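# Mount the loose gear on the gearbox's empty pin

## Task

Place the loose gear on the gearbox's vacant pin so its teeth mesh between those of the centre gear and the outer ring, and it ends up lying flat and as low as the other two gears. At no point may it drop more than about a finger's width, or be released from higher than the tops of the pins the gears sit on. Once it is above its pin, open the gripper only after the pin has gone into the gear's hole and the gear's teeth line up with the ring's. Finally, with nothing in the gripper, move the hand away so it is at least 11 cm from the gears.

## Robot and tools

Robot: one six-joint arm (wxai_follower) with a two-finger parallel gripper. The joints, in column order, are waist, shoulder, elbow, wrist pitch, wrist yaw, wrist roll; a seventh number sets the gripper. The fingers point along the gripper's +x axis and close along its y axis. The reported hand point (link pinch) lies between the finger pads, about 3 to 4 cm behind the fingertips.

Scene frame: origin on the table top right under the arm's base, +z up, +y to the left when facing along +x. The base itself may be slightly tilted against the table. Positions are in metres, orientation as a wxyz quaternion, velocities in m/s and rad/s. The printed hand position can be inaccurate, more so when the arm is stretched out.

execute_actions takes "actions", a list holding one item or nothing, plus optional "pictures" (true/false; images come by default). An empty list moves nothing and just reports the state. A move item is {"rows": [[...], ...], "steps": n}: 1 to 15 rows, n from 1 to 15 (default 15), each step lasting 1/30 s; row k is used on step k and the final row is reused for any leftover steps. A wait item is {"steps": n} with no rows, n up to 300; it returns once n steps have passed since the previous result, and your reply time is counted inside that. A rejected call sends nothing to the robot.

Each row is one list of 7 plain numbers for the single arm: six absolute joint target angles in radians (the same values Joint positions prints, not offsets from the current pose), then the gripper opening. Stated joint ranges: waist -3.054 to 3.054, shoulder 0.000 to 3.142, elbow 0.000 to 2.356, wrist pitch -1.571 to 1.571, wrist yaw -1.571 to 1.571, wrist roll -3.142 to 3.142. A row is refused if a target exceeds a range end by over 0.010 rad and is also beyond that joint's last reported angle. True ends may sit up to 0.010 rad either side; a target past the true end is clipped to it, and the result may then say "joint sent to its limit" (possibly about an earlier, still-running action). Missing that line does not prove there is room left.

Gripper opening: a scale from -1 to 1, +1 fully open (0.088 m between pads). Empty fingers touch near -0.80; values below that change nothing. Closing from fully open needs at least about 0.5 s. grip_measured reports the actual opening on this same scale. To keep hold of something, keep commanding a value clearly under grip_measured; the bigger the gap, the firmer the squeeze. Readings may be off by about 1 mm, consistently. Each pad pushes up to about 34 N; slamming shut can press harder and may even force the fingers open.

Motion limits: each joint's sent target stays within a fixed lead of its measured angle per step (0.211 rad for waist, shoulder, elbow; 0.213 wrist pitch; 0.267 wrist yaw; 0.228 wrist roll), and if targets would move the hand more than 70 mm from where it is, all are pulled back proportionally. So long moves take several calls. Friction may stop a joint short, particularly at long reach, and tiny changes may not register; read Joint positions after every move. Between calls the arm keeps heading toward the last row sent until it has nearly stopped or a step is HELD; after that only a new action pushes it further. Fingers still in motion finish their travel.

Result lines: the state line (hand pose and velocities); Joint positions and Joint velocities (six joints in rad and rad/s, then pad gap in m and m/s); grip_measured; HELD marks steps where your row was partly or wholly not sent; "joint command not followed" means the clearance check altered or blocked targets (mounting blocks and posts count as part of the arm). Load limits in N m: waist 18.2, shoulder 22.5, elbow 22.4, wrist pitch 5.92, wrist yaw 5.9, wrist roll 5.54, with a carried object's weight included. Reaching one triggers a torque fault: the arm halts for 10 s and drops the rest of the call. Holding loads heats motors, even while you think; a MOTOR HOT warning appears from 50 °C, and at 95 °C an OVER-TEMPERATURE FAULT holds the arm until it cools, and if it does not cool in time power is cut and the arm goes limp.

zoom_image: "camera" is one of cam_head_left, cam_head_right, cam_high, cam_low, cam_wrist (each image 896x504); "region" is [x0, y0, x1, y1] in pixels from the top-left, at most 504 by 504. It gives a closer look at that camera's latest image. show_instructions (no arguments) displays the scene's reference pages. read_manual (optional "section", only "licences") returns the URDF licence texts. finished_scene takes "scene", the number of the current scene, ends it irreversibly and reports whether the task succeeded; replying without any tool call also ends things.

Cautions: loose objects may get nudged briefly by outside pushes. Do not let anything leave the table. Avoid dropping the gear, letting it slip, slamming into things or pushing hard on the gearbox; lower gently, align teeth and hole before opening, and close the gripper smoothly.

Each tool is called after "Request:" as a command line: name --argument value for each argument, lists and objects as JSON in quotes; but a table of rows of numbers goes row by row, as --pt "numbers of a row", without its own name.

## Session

Request:
execute_actions --actions '[]'

Request:
show_instructions

Scene clock: 0.00 s of 4147.00 s.
end_effector_position=(+0.3194, +0.1990, +0.4209) grip_measured=+0.821 end_effector_quat_wxyz=(+0.930, -0.366, -0.031, -0.010) end_effector_velocity=(+0.001, -0.002, -0.003) end_effector_angular_velocity=(-0.007, +0.012, -0.005)
Joint positions: [ 0.015  0.843  0.633  0.279 -0.023 -0.02   0.079]
Joint velocities: [-0.002  0.002 -0.002 -0.007 -0.007 -0.007 -0.   ]
Heat: hottest shoulder 32 °C (+0.0 °C/min).

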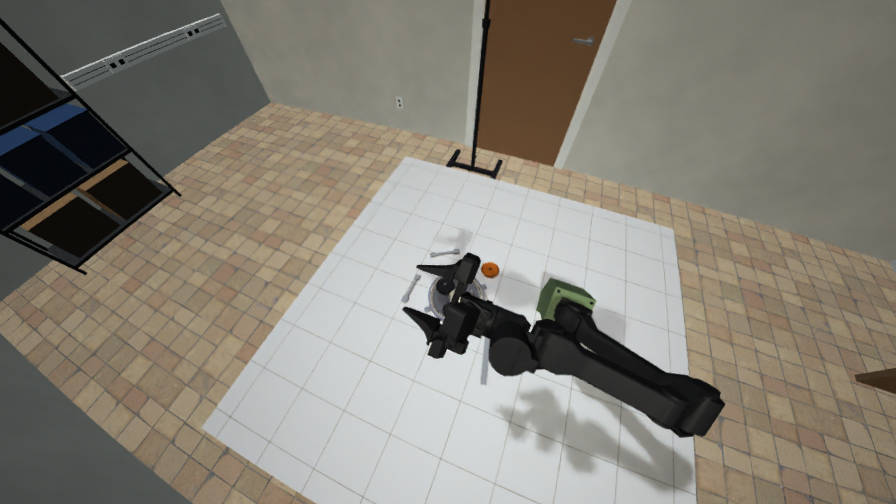

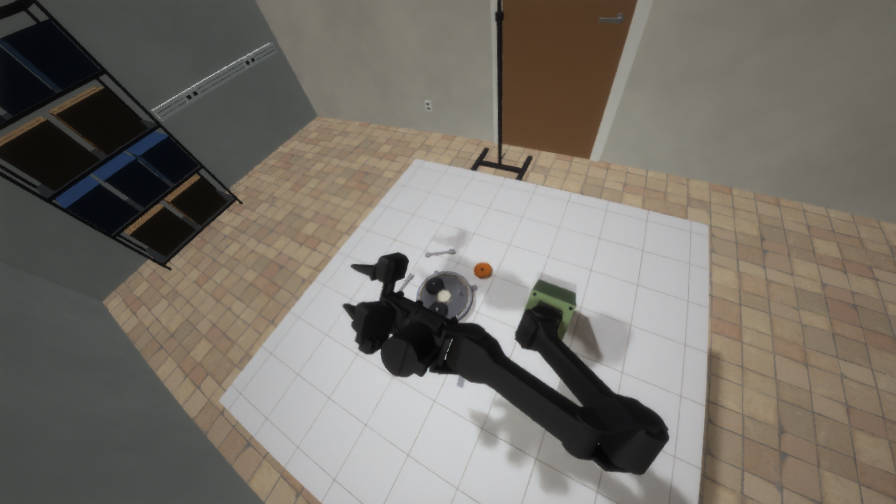

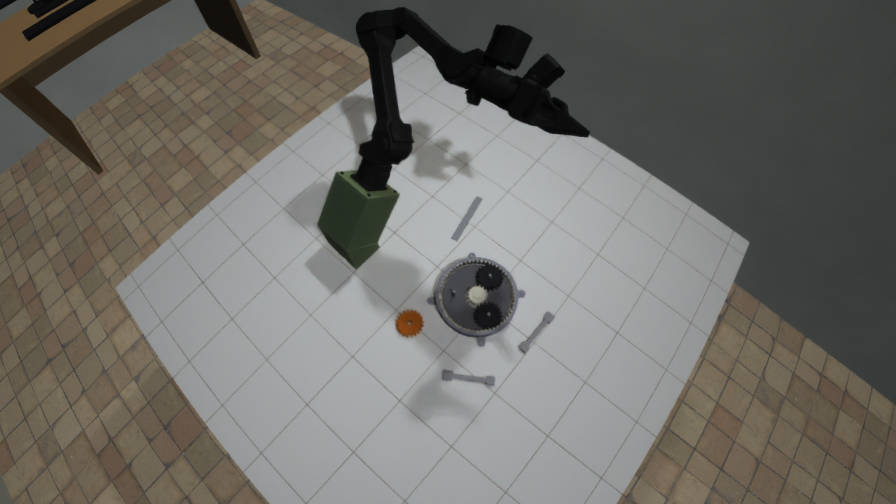

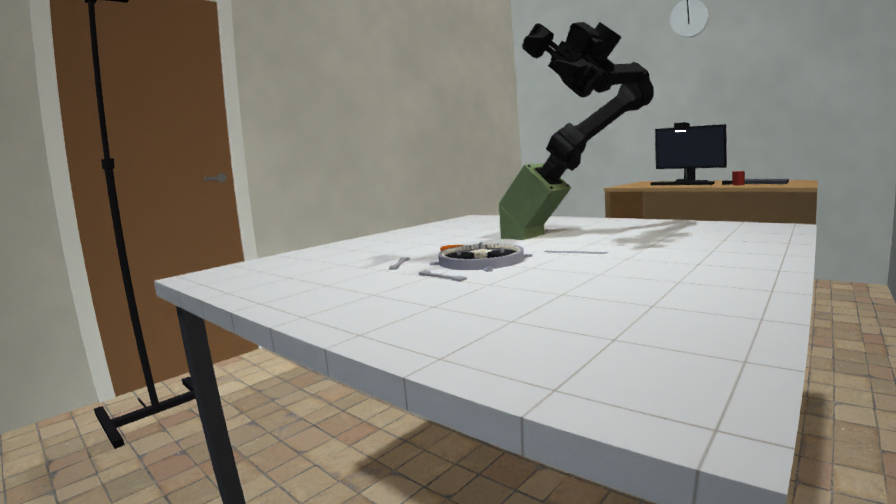

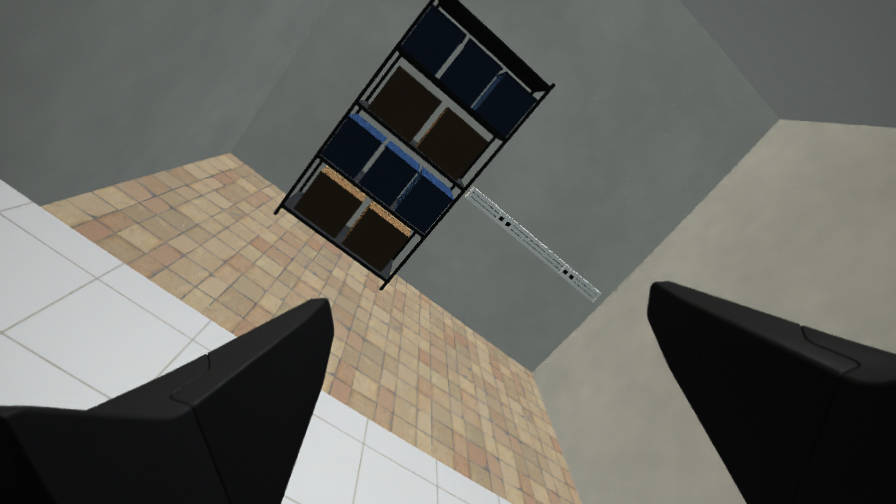

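Reference images for this scene: manual page 1, manual page 2, manual page 3, manual page 4.

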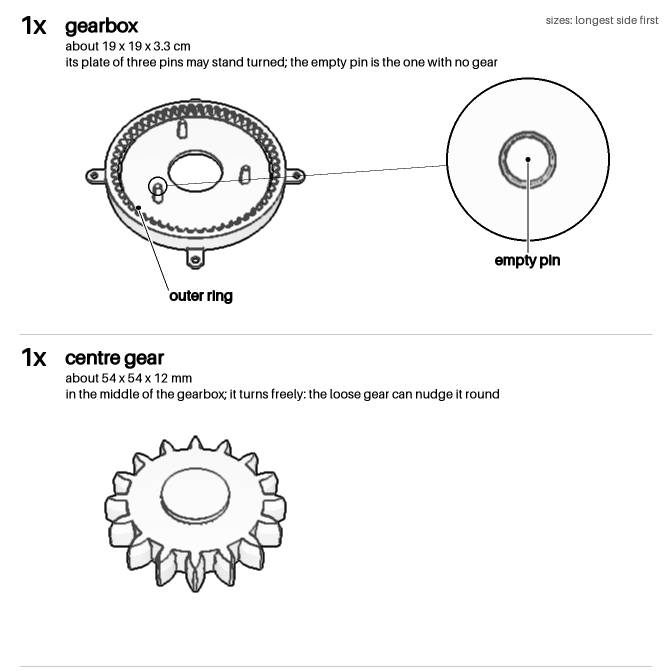

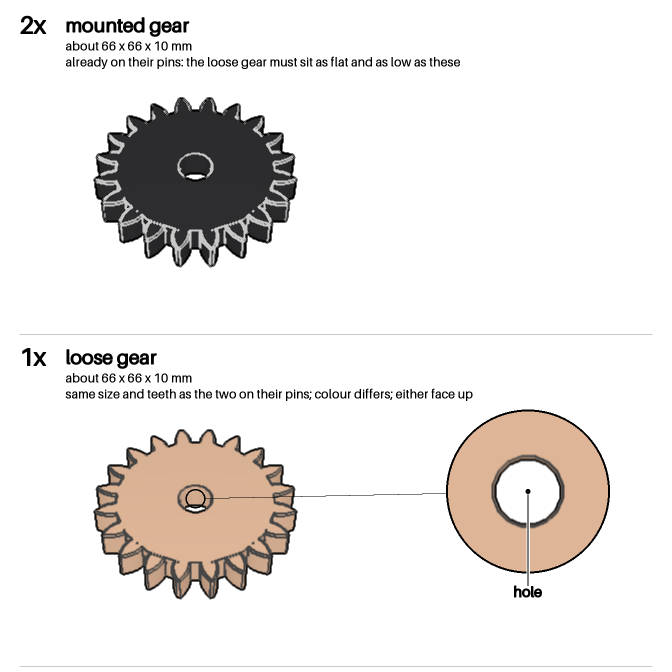

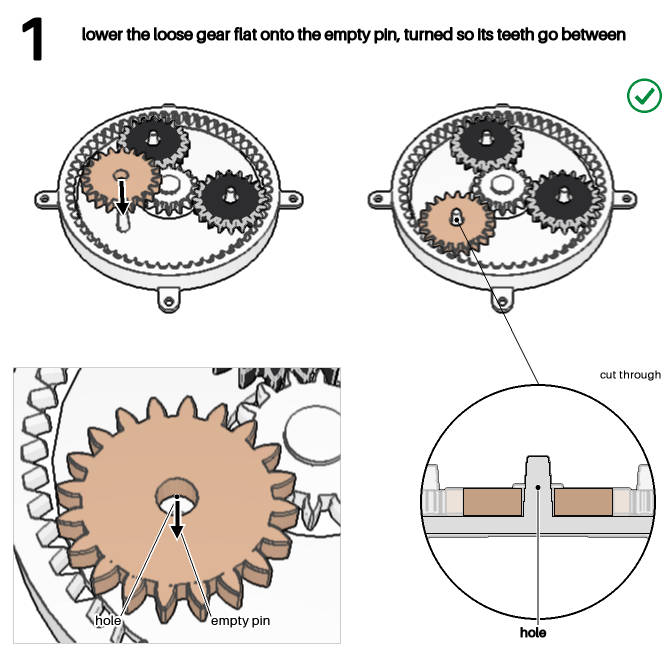

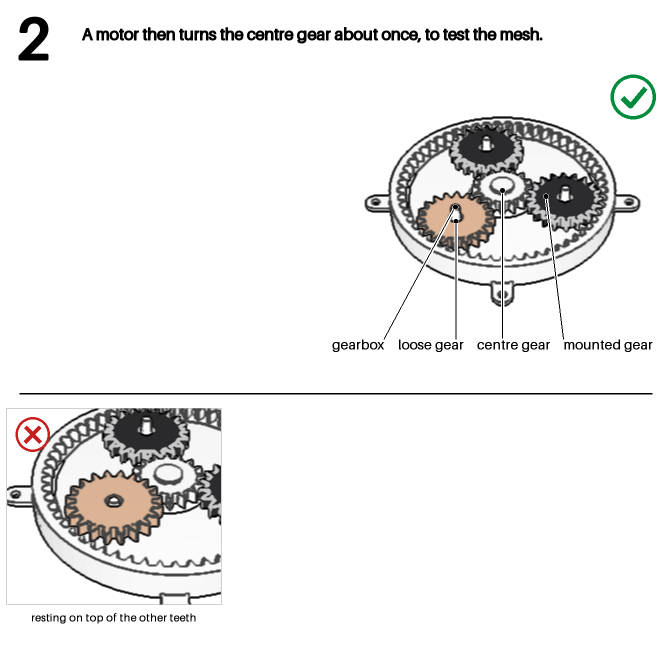

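Request:
execute_actions --actions '[{"rows":[[-0.3,1.6,0.9,-0.4,-0.4,0,1],[-0.3,1.6,0.9,-0.4,-0.4,0,1],[-0.3,1.6,0.9,-0.4,-0.4,0,1],[-0.3,1.6,0.9,-0.4,-0.4,0,1],[-0.3,1.6,0.9,-0.4,-0.4,0,1],[-0.3,1.6,0.9,-0.4,-0.4,0,1],[-0.5,2.2,1.147,-0.93,-0.603,0,1]],"steps":15}]' --pictures false

Request:
execute_actions --actions '[{"rows":[[-0.5,2.2,1.147,-0.93,-0.603,0,1]],"steps":15}]' --pictures false

Request:
execute_actions --actions '[{"rows":[[-0.5,2.23,1.147,-0.915,-0.603,0,1]],"steps":15}]'

Scene clock: 16.33 s of 4147.00 s.
end_effector_position=(+0.3739, +0.0159, +0.3942) grip_measured=+0.982 end_effector_quat_wxyz=(+0.928, -0.123, +0.330, -0.119) end_effector_velocity=(-0.080, -0.370, -0.434) end_effector_angular_velocity=(+1.380, +1.482, -1.329)
Joint positions: [-0.481  1.521  1.121 -0.435 -0.573 -0.005  0.087]
Joint velocities: [-0.129  1.253  0.125 -1.311 -0.183 -0.037  0.001]
Heat: hottest shoulder 32 °C (+0.0 °C/min).
Steps of this call (steps 1 to 190: nothing new was sent; then 9.50 s passed at rest; steps 191 to 205: all 15 steps of this action). Readings (joint positions):
191: [-0.006 0.864 0.656 0.240 -0.074 -0.020]
192: [-0.054 0.905 0.705 0.190 -0.142 -0.017]
194: [-0.153 1.009 0.800 0.096 -0.251 -0.012]
198: [-0.300 1.196 0.918 -0.112 -0.428 -0.007]
205: the state above

Scene clock: 16.83 s of 4147.00 s.
end_effector_position=(+0.2771, -0.0850, +0.1947) grip_measured=+0.984 end_effector_quat_wxyz=(+0.685, +0.226, +0.649, -0.242) end_effector_velocity=(-0.074, -0.038, -0.113) end_effector_angular_velocity=(+0.318, +0.354, -0.307)
Joint positions: [-0.495  2.162  1.136 -0.915 -0.598 -0.004  0.087]
Joint velocities: [-0.002  0.462 -0.007 -0.11  -0.007 -0.022 -0.   ]
Heat: hottest shoulder 32 °C (+0.0 °C/min).
Steps of this call (steps 1 to 15: all 15 steps of this action). Readings (joint positions):
1: [-0.484 1.564 1.123 -0.480 -0.578 -0.005]
2: [-0.486 1.608 1.125 -0.525 -0.583 -0.005]
4: [-0.488 1.696 1.128 -0.615 -0.589 -0.005]
8: [-0.493 1.884 1.135 -0.803 -0.596 -0.004]
15: the state above

Scene clock: 17.33 s of 4147.00 s.
end_effector_position=(+0.2702, -0.0911, +0.1814) grip_measured=+0.984 end_effector_quat_wxyz=(+0.666, +0.243, +0.661, -0.247) end_effector_velocity=(-0.003, +0.001, -0.002) end_effector_angular_velocity=(+0.001, +0.014, -0.012)
Joint positions: [-0.495  2.219  1.137 -0.916 -0.599 -0.004  0.087]
Joint velocities: [ 0.002  0.002 -0.002 -0.007  0.007  0.007 -0.   ]
Heat: hottest shoulder 32 °C (+0.0 °C/min).
Steps of this call (steps 1 to 15: all 15 steps of this action). Readings (joint positions):
1: [-0.495 2.176 1.136 -0.917 -0.598 -0.004]
2: [-0.495 2.186 1.136 -0.916 -0.599 -0.004]
4: [-0.495 2.200 1.137 -0.916 -0.599 -0.004]
8: [-0.495 2.216 1.137 -0.916 -0.599 -0.004]
15: the state above

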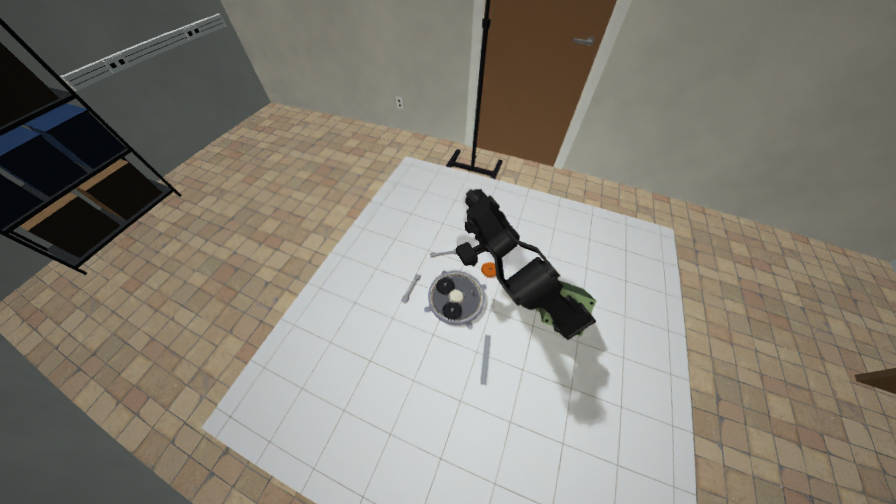

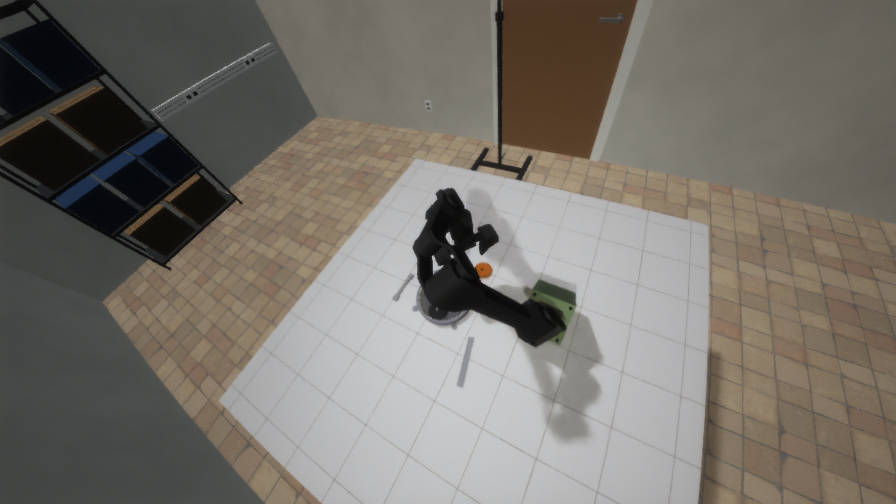

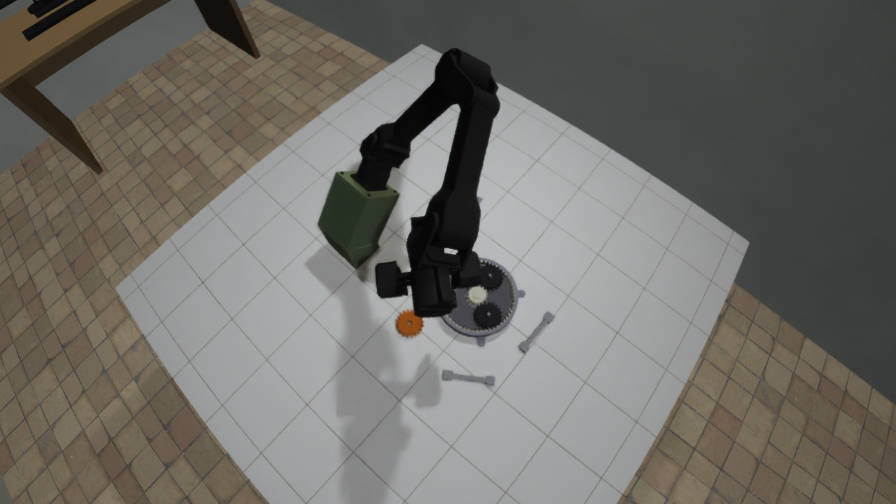

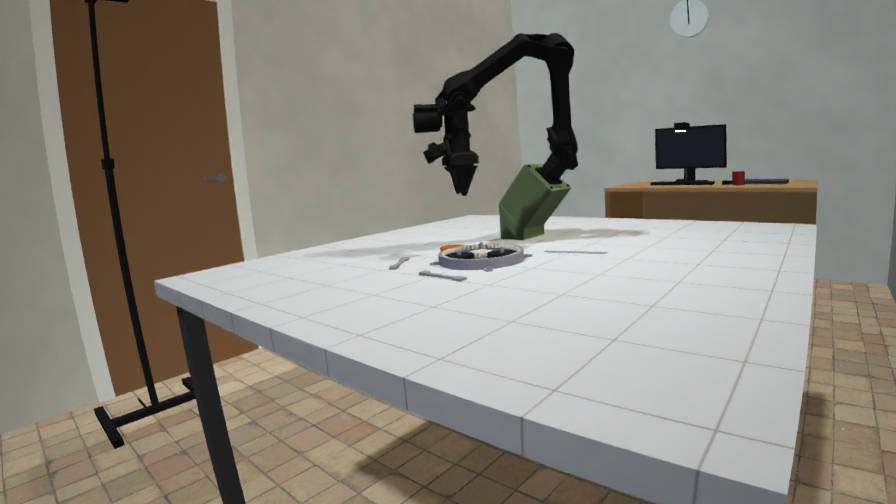

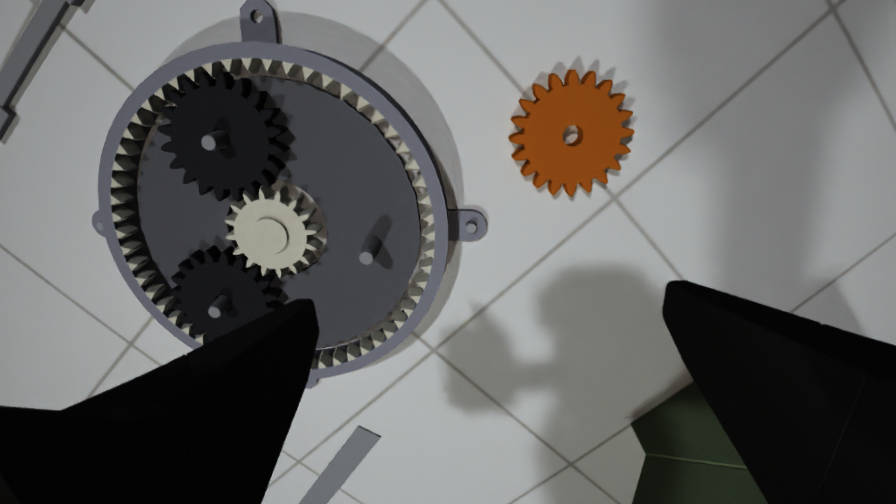

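Request:
execute_actions --actions '[{"rows":[[-0.47,2.4,1.11,-0.7,-0.61,-0.8,1],[-0.47,2.4,1.11,-0.7,-0.61,-0.8,1],[-0.47,2.4,1.11,-0.7,-0.61,-0.8,1],[-0.47,2.4,1.11,-0.7,-0.61,-0.8,1],[-0.47,2.4,1.11,-0.7,-0.61,-0.8,1],[-0.47,2.4,1.11,-0.7,-0.61,-0.8,1],[-0.447,2.56,1.0765,-0.49,-0.624,-1.41,1]],"steps":15}]' --pictures false

Request:
execute_actions --actions '[{"rows":[[-0.447,2.575,1.0765,-0.47,-0.624,-1.41,1]],"steps":15}]'

Scene clock: 33.67 s of 4147.00 s.
end_effector_position=(+0.2549, -0.1463, +0.0815) grip_measured=+0.984 end_effector_quat_wxyz=(+0.704, -0.048, +0.707, +0.048) end_effector_velocity=(+0.022, -0.020, -0.015) end_effector_angular_velocity=(-0.030, -0.128, +1.739)
Joint positions: [-0.448  2.546  1.078 -0.513 -0.618 -0.802  0.087]
Joint velocities: [ 0.002  0.051 -0.007  0.212 -0.051 -1.648 -0.   ]
Heat: hottest waist 33 °C (+1.8 °C/min).
Steps of this call (steps 1 to 15: the robot went on to your last target; steps 16 to 210: nothing new was sent; then 8.83 s passed at rest; steps 211 to 225: all 15 steps of this action). Readings (joint positions):
211: [-0.494 2.240 1.136 -0.889 -0.602 -0.043]
212: [-0.491 2.264 1.135 -0.825 -0.607 -0.099]
214: [-0.482 2.328 1.134 -0.767 -0.607 -0.207]
218: [-0.466 2.428 1.104 -0.645 -0.615 -0.424]
225: the state above

Scene clock: 34.17 s of 4147.00 s.
end_effector_position=(+0.2570, -0.1515, +0.0770) grip_measured=+0.984 end_effector_quat_wxyz=(+0.663, -0.258, +0.658, +0.248) end_effector_velocity=(-0.005, +0.001, -0.001) end_effector_angular_velocity=(+0.000, +0.016, +0.171)
Joint positions: [-0.448  2.564  1.078 -0.472 -0.62  -1.384  0.087]
Joint velocities: [-0.002  0.002 -0.007 -0.007  0.007 -0.183 -0.   ]
Heat: hottest waist 33 °C (+1.8 °C/min).
Steps of this call (steps 1 to 15: all 15 steps of this action). Readings (joint positions):
1: [-0.448 2.549 1.078 -0.504 -0.619 -0.856]
2: [-0.448 2.550 1.078 -0.493 -0.620 -0.910]
4: [-0.448 2.554 1.078 -0.484 -0.620 -1.018]
8: [-0.448 2.563 1.078 -0.476 -0.620 -1.234]
15: the state above

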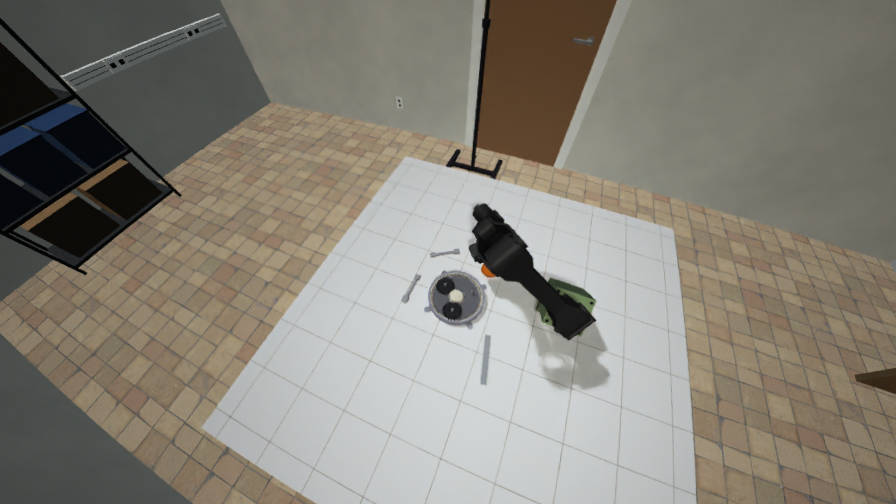

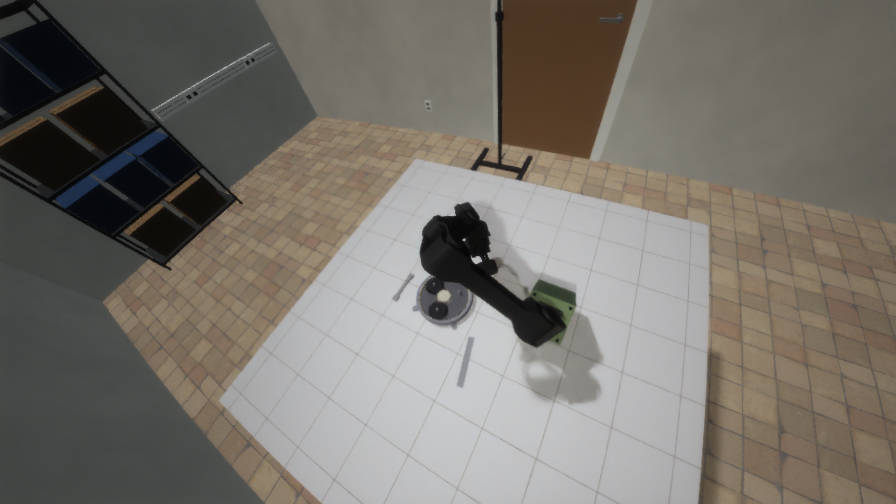

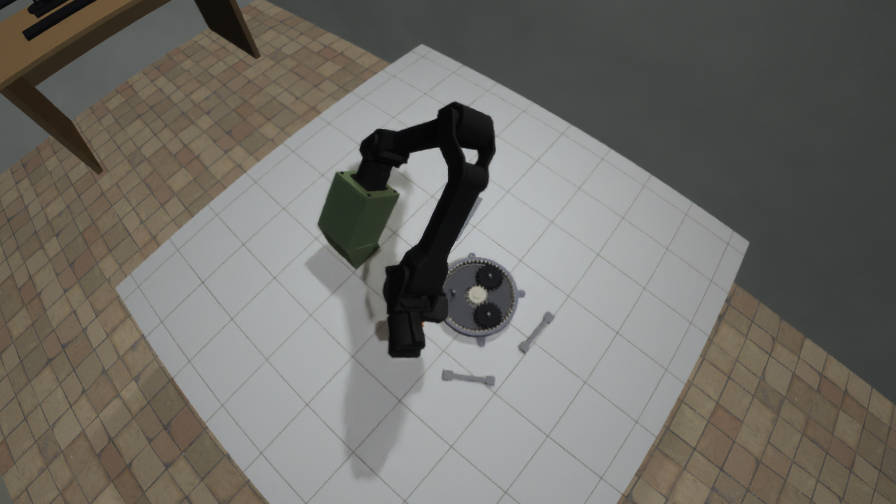

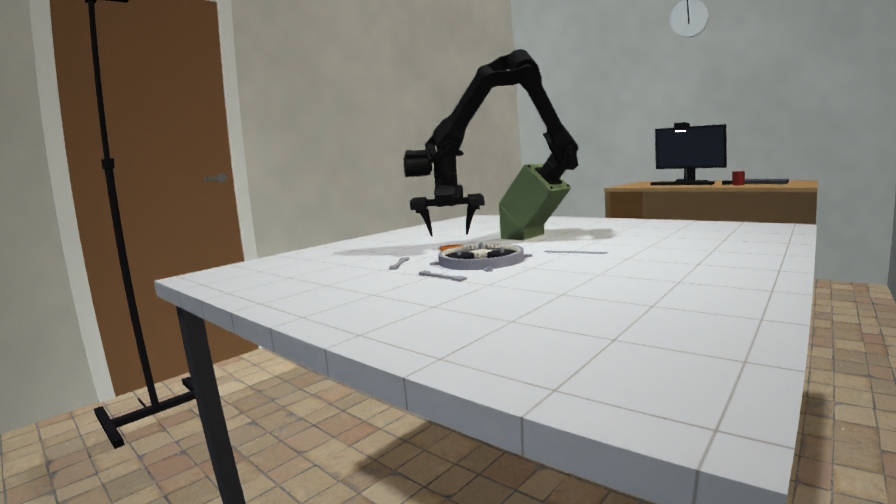

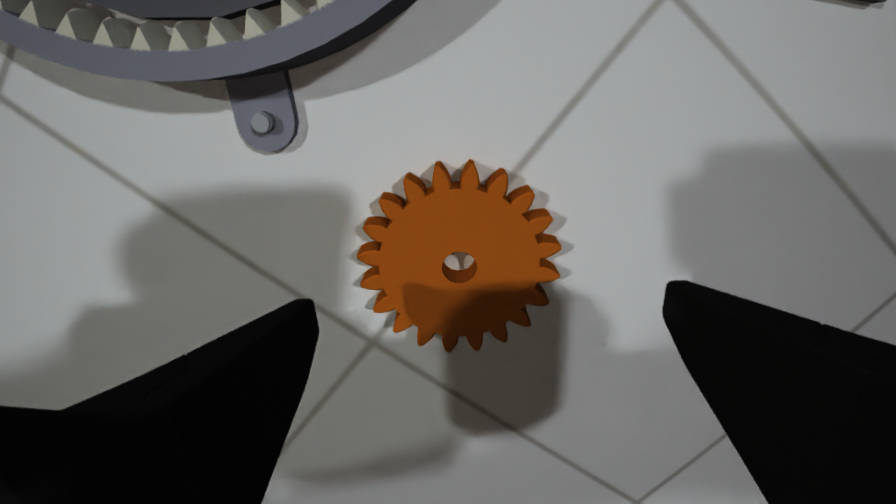

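Request:
execute_actions --actions '[{"rows":[[-0.41,2.605,1.045,-0.375,-0.638,-1.36,1],[-0.41,2.605,1.045,-0.375,-0.638,-1.36,1],[-0.41,2.605,1.045,-0.375,-0.638,-1.36,1],[-0.41,2.605,1.045,-0.375,-0.638,-1.36,1],[-0.41,2.605,1.045,-0.375,-0.638,-1.36,1],[-0.369,2.642,1.013,-0.285,-0.653,-1.31,1]],"steps":15}]' --pictures false

Request:
execute_actions --actions '[{"steps":10}]'

Scene clock: 42.33 s of 4147.00 s.
end_effector_position=(+0.2505, -0.1469, +0.0398) grip_measured=+0.984 end_effector_quat_wxyz=(+0.660, -0.264, +0.655, +0.255) end_effector_velocity=(+0.014, -0.000, +0.001) end_effector_angular_velocity=(+0.015, -0.073, +0.017)
Joint positions: [-0.371  2.632  1.019 -0.293 -0.648 -1.318  0.087]
Joint velocities: [-0.002 -0.002 -0.002  0.066 -0.051  0.022  0.   ]
Heat: hottest waist 33 °C (+1.4 °C/min).
Steps of this call (steps 1 to 30: the robot went on to your last target; steps 31 to 220: nothing new was sent; then 0.33 s passed at rest; steps 221 to 235: all 15 steps of this action). Readings (joint positions):
221: [-0.446 2.568 1.074 -0.458 -0.623 -1.402]
222: [-0.440 2.572 1.070 -0.432 -0.626 -1.394]
224: [-0.425 2.582 1.064 -0.407 -0.629 -1.381]
228: [-0.394 2.609 1.039 -0.334 -0.641 -1.341]
235: the state above

Scene clock: 42.67 s of 4147.00 s.
end_effector_position=(+0.2513, -0.1472, +0.0395) grip_measured=+0.984 end_effector_quat_wxyz=(+0.661, -0.265, +0.654, +0.255) end_effector_velocity=(-0.002, -0.000, +0.001) end_effector_angular_velocity=(-0.003, +0.007, +0.001)
Joint positions: [-0.37   2.632  1.018 -0.287 -0.649 -1.314  0.087]
Joint velocities: [-0.002 -0.002 -0.002 -0.007  0.007 -0.007 -0.   ]
Heat: hottest waist 34 °C (+2.8 °C/min).
Steps of this call (steps 1 to 10: the robot went on to your last target). Readings (joint positions):
1: [-0.371 2.632 1.019 -0.291 -0.648 -1.317]
2: [-0.371 2.632 1.019 -0.289 -0.649 -1.316]
4: [-0.371 2.632 1.019 -0.289 -0.649 -1.316]
8: [-0.370 2.632 1.018 -0.287 -0.649 -1.315]
10: the state above

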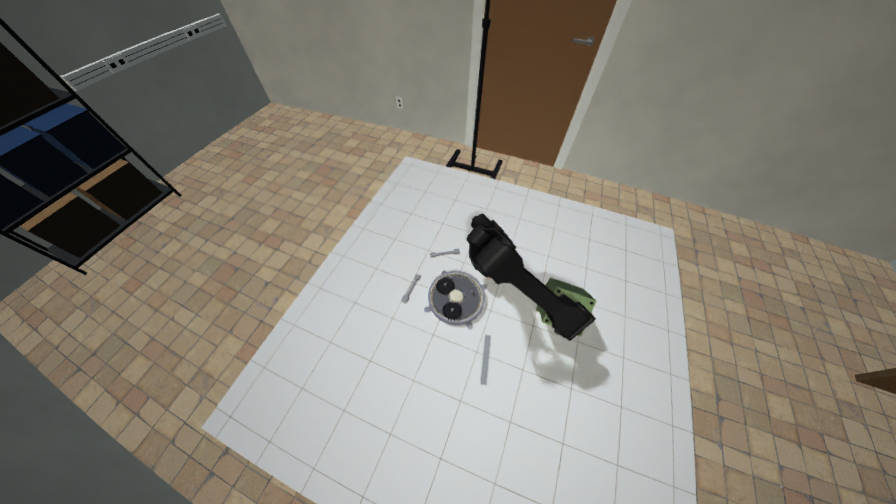

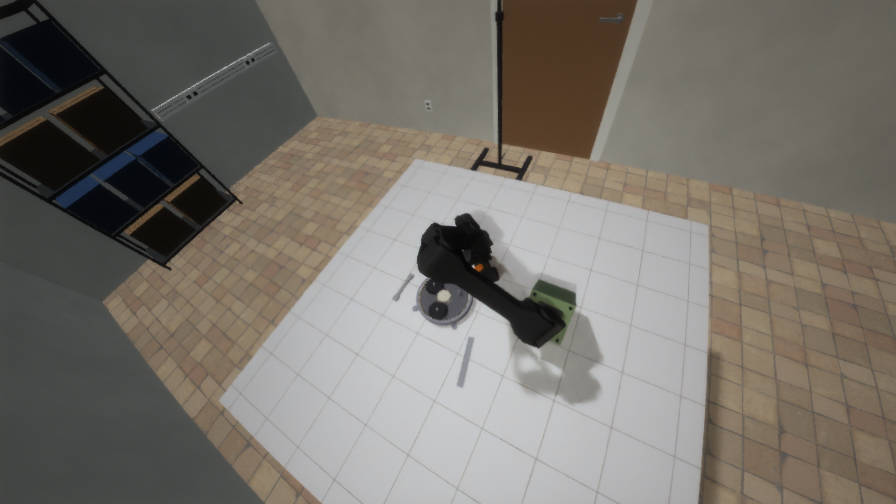

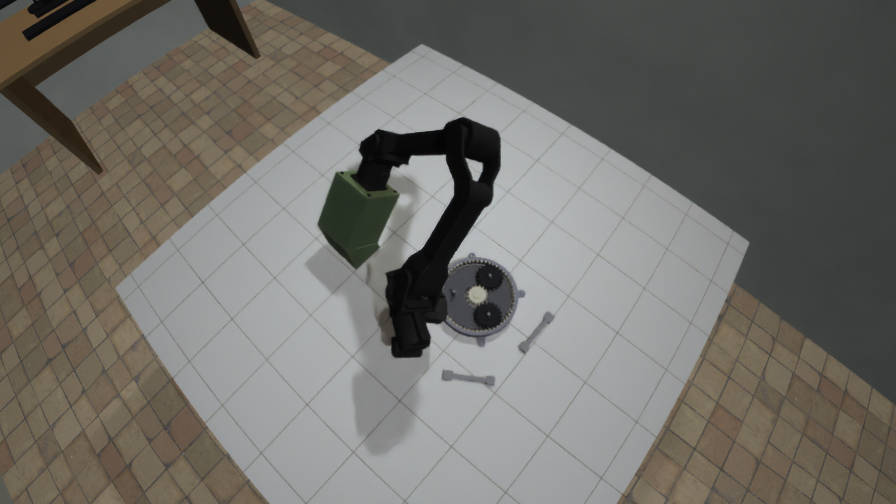

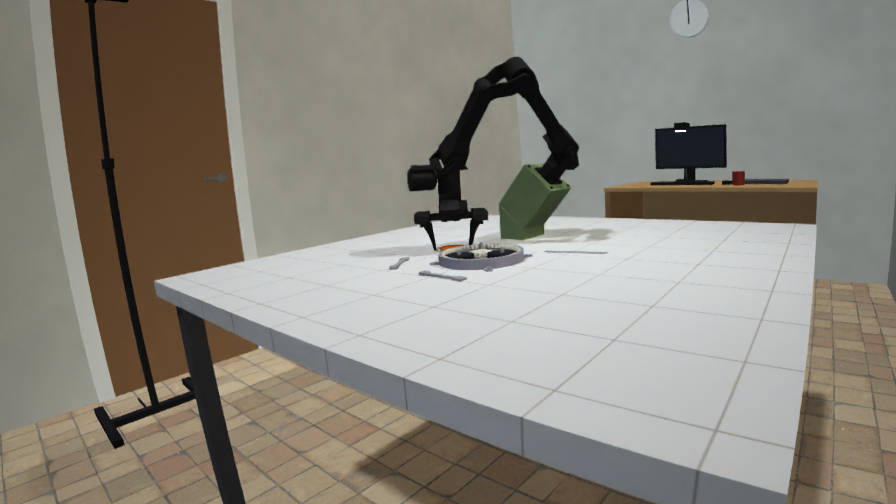

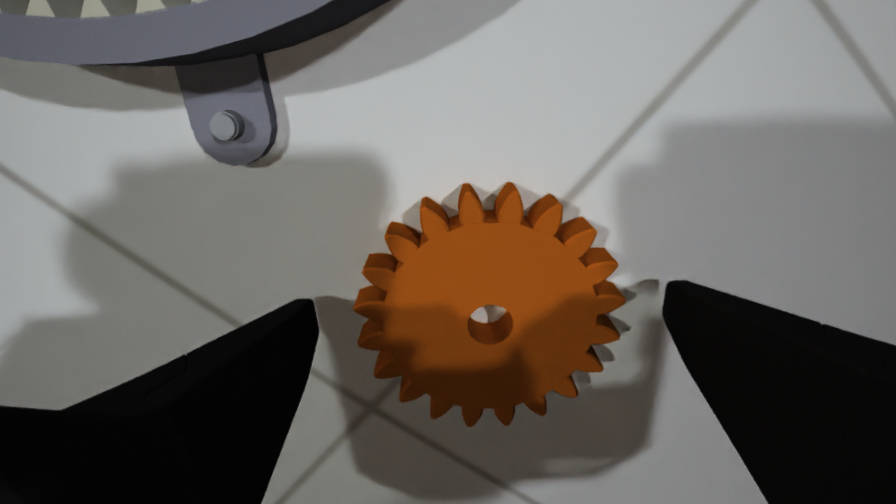

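Request:
execute_actions --actions '[{"rows":[[-0.369,2.652,1.013,-0.28,-0.653,-1.31,1],[-0.369,2.652,1.013,-0.28,-0.653,-1.31,1],[-0.369,2.652,1.013,-0.28,-0.653,-1.31,1],[-0.369,2.652,1.013,-0.28,-0.653,-1.31,1],[-0.369,2.652,1.013,-0.28,-0.653,-1.31,0.8],[-0.369,2.652,1.013,-0.28,-0.653,-1.31,0.7],[-0.369,2.652,1.013,-0.28,-0.653,-1.31,0.6],[-0.369,2.652,1.013,-0.28,-0.653,-1.31,0.5],[-0.369,2.652,1.013,-0.28,-0.653,-1.31,0.4],[-0.369,2.652,1.013,-0.28,-0.653,-1.31,0.3],[-0.369,2.652,1.013,-0.28,-0.653,-1.31,0.2]],"steps":15}]'

Scene clock: 46.93 s of 4147.00 s.
end_effector_position=(+0.2496, -0.1479, +0.0373) grip_measured=+0.508 end_effector_quat_wxyz=(+0.661, -0.264, +0.655, +0.255) end_effector_velocity=(+0.001, +0.000, +0.001) end_effector_angular_velocity=(+0.003, -0.010, +0.010)
Joint positions: [-0.37   2.641  1.018 -0.282 -0.649 -1.314  0.064]
Joint velocities: [-0.002 -0.002 -0.002  0.007 -0.007 -0.007  0.001]
Heat: hottest waist 34 °C (+2.6 °C/min).
Steps of this call (steps 1 to 15: the robot went on to your last target; steps 16 to 113: nothing new was sent; steps 114 to 128: all 15 steps of this action). Readings (joint positions):
114: [-0.370 2.633 1.018 -0.286 -0.649 -1.314]
115: [-0.370 2.634 1.018 -0.284 -0.649 -1.314]
117: [-0.370 2.638 1.018 -0.283 -0.649 -1.314]
121: [-0.370 2.641 1.018 -0.283 -0.649 -1.314]
128: the state above

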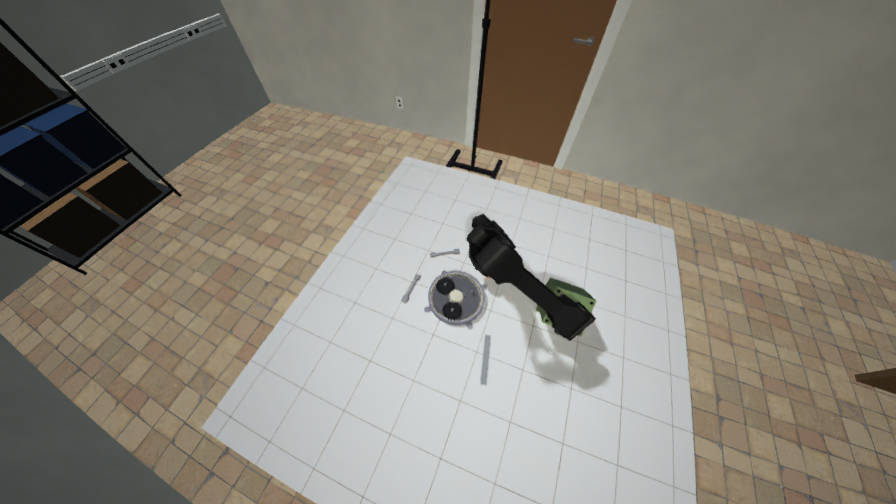

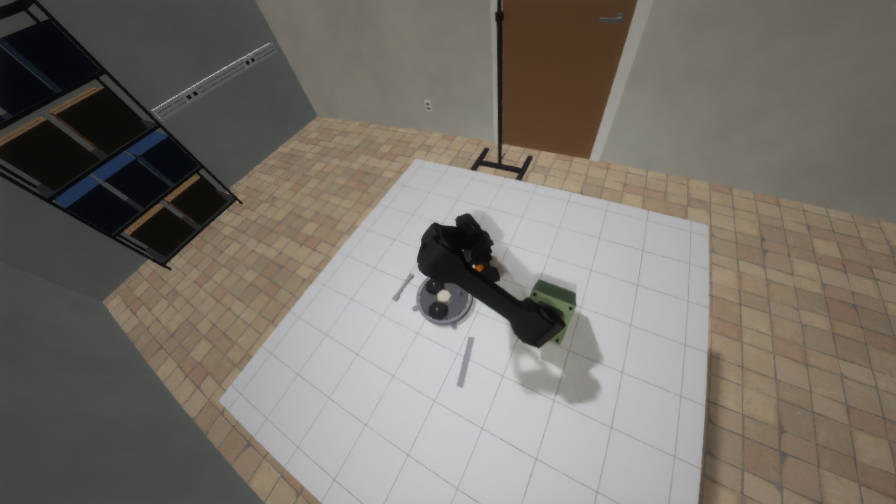

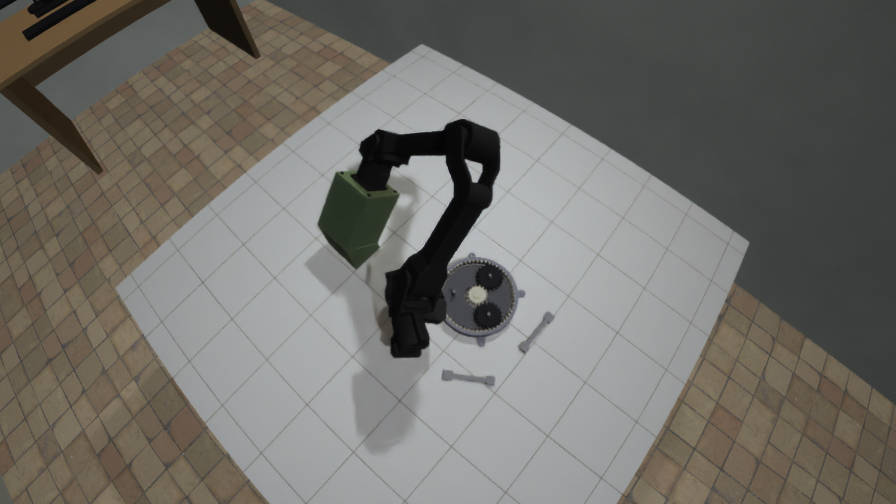

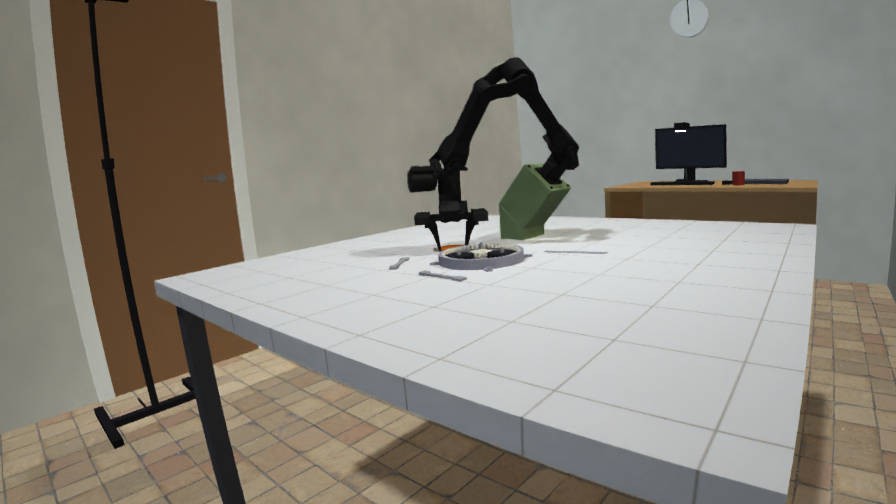

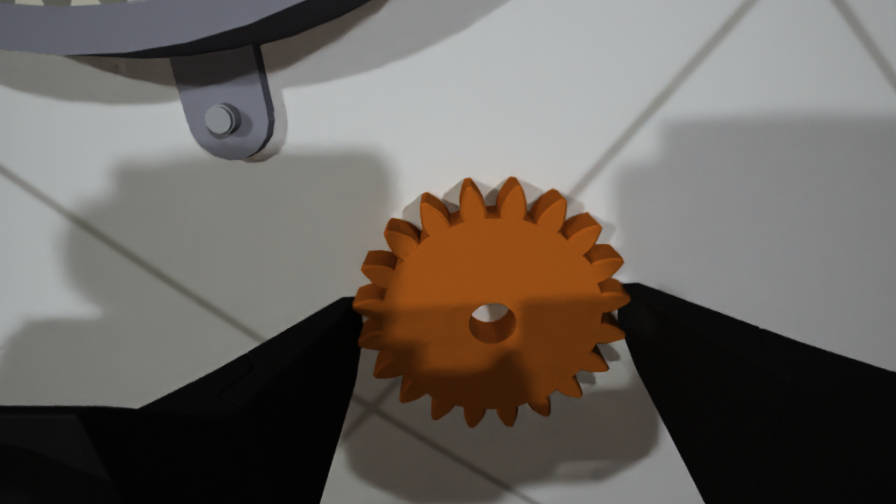

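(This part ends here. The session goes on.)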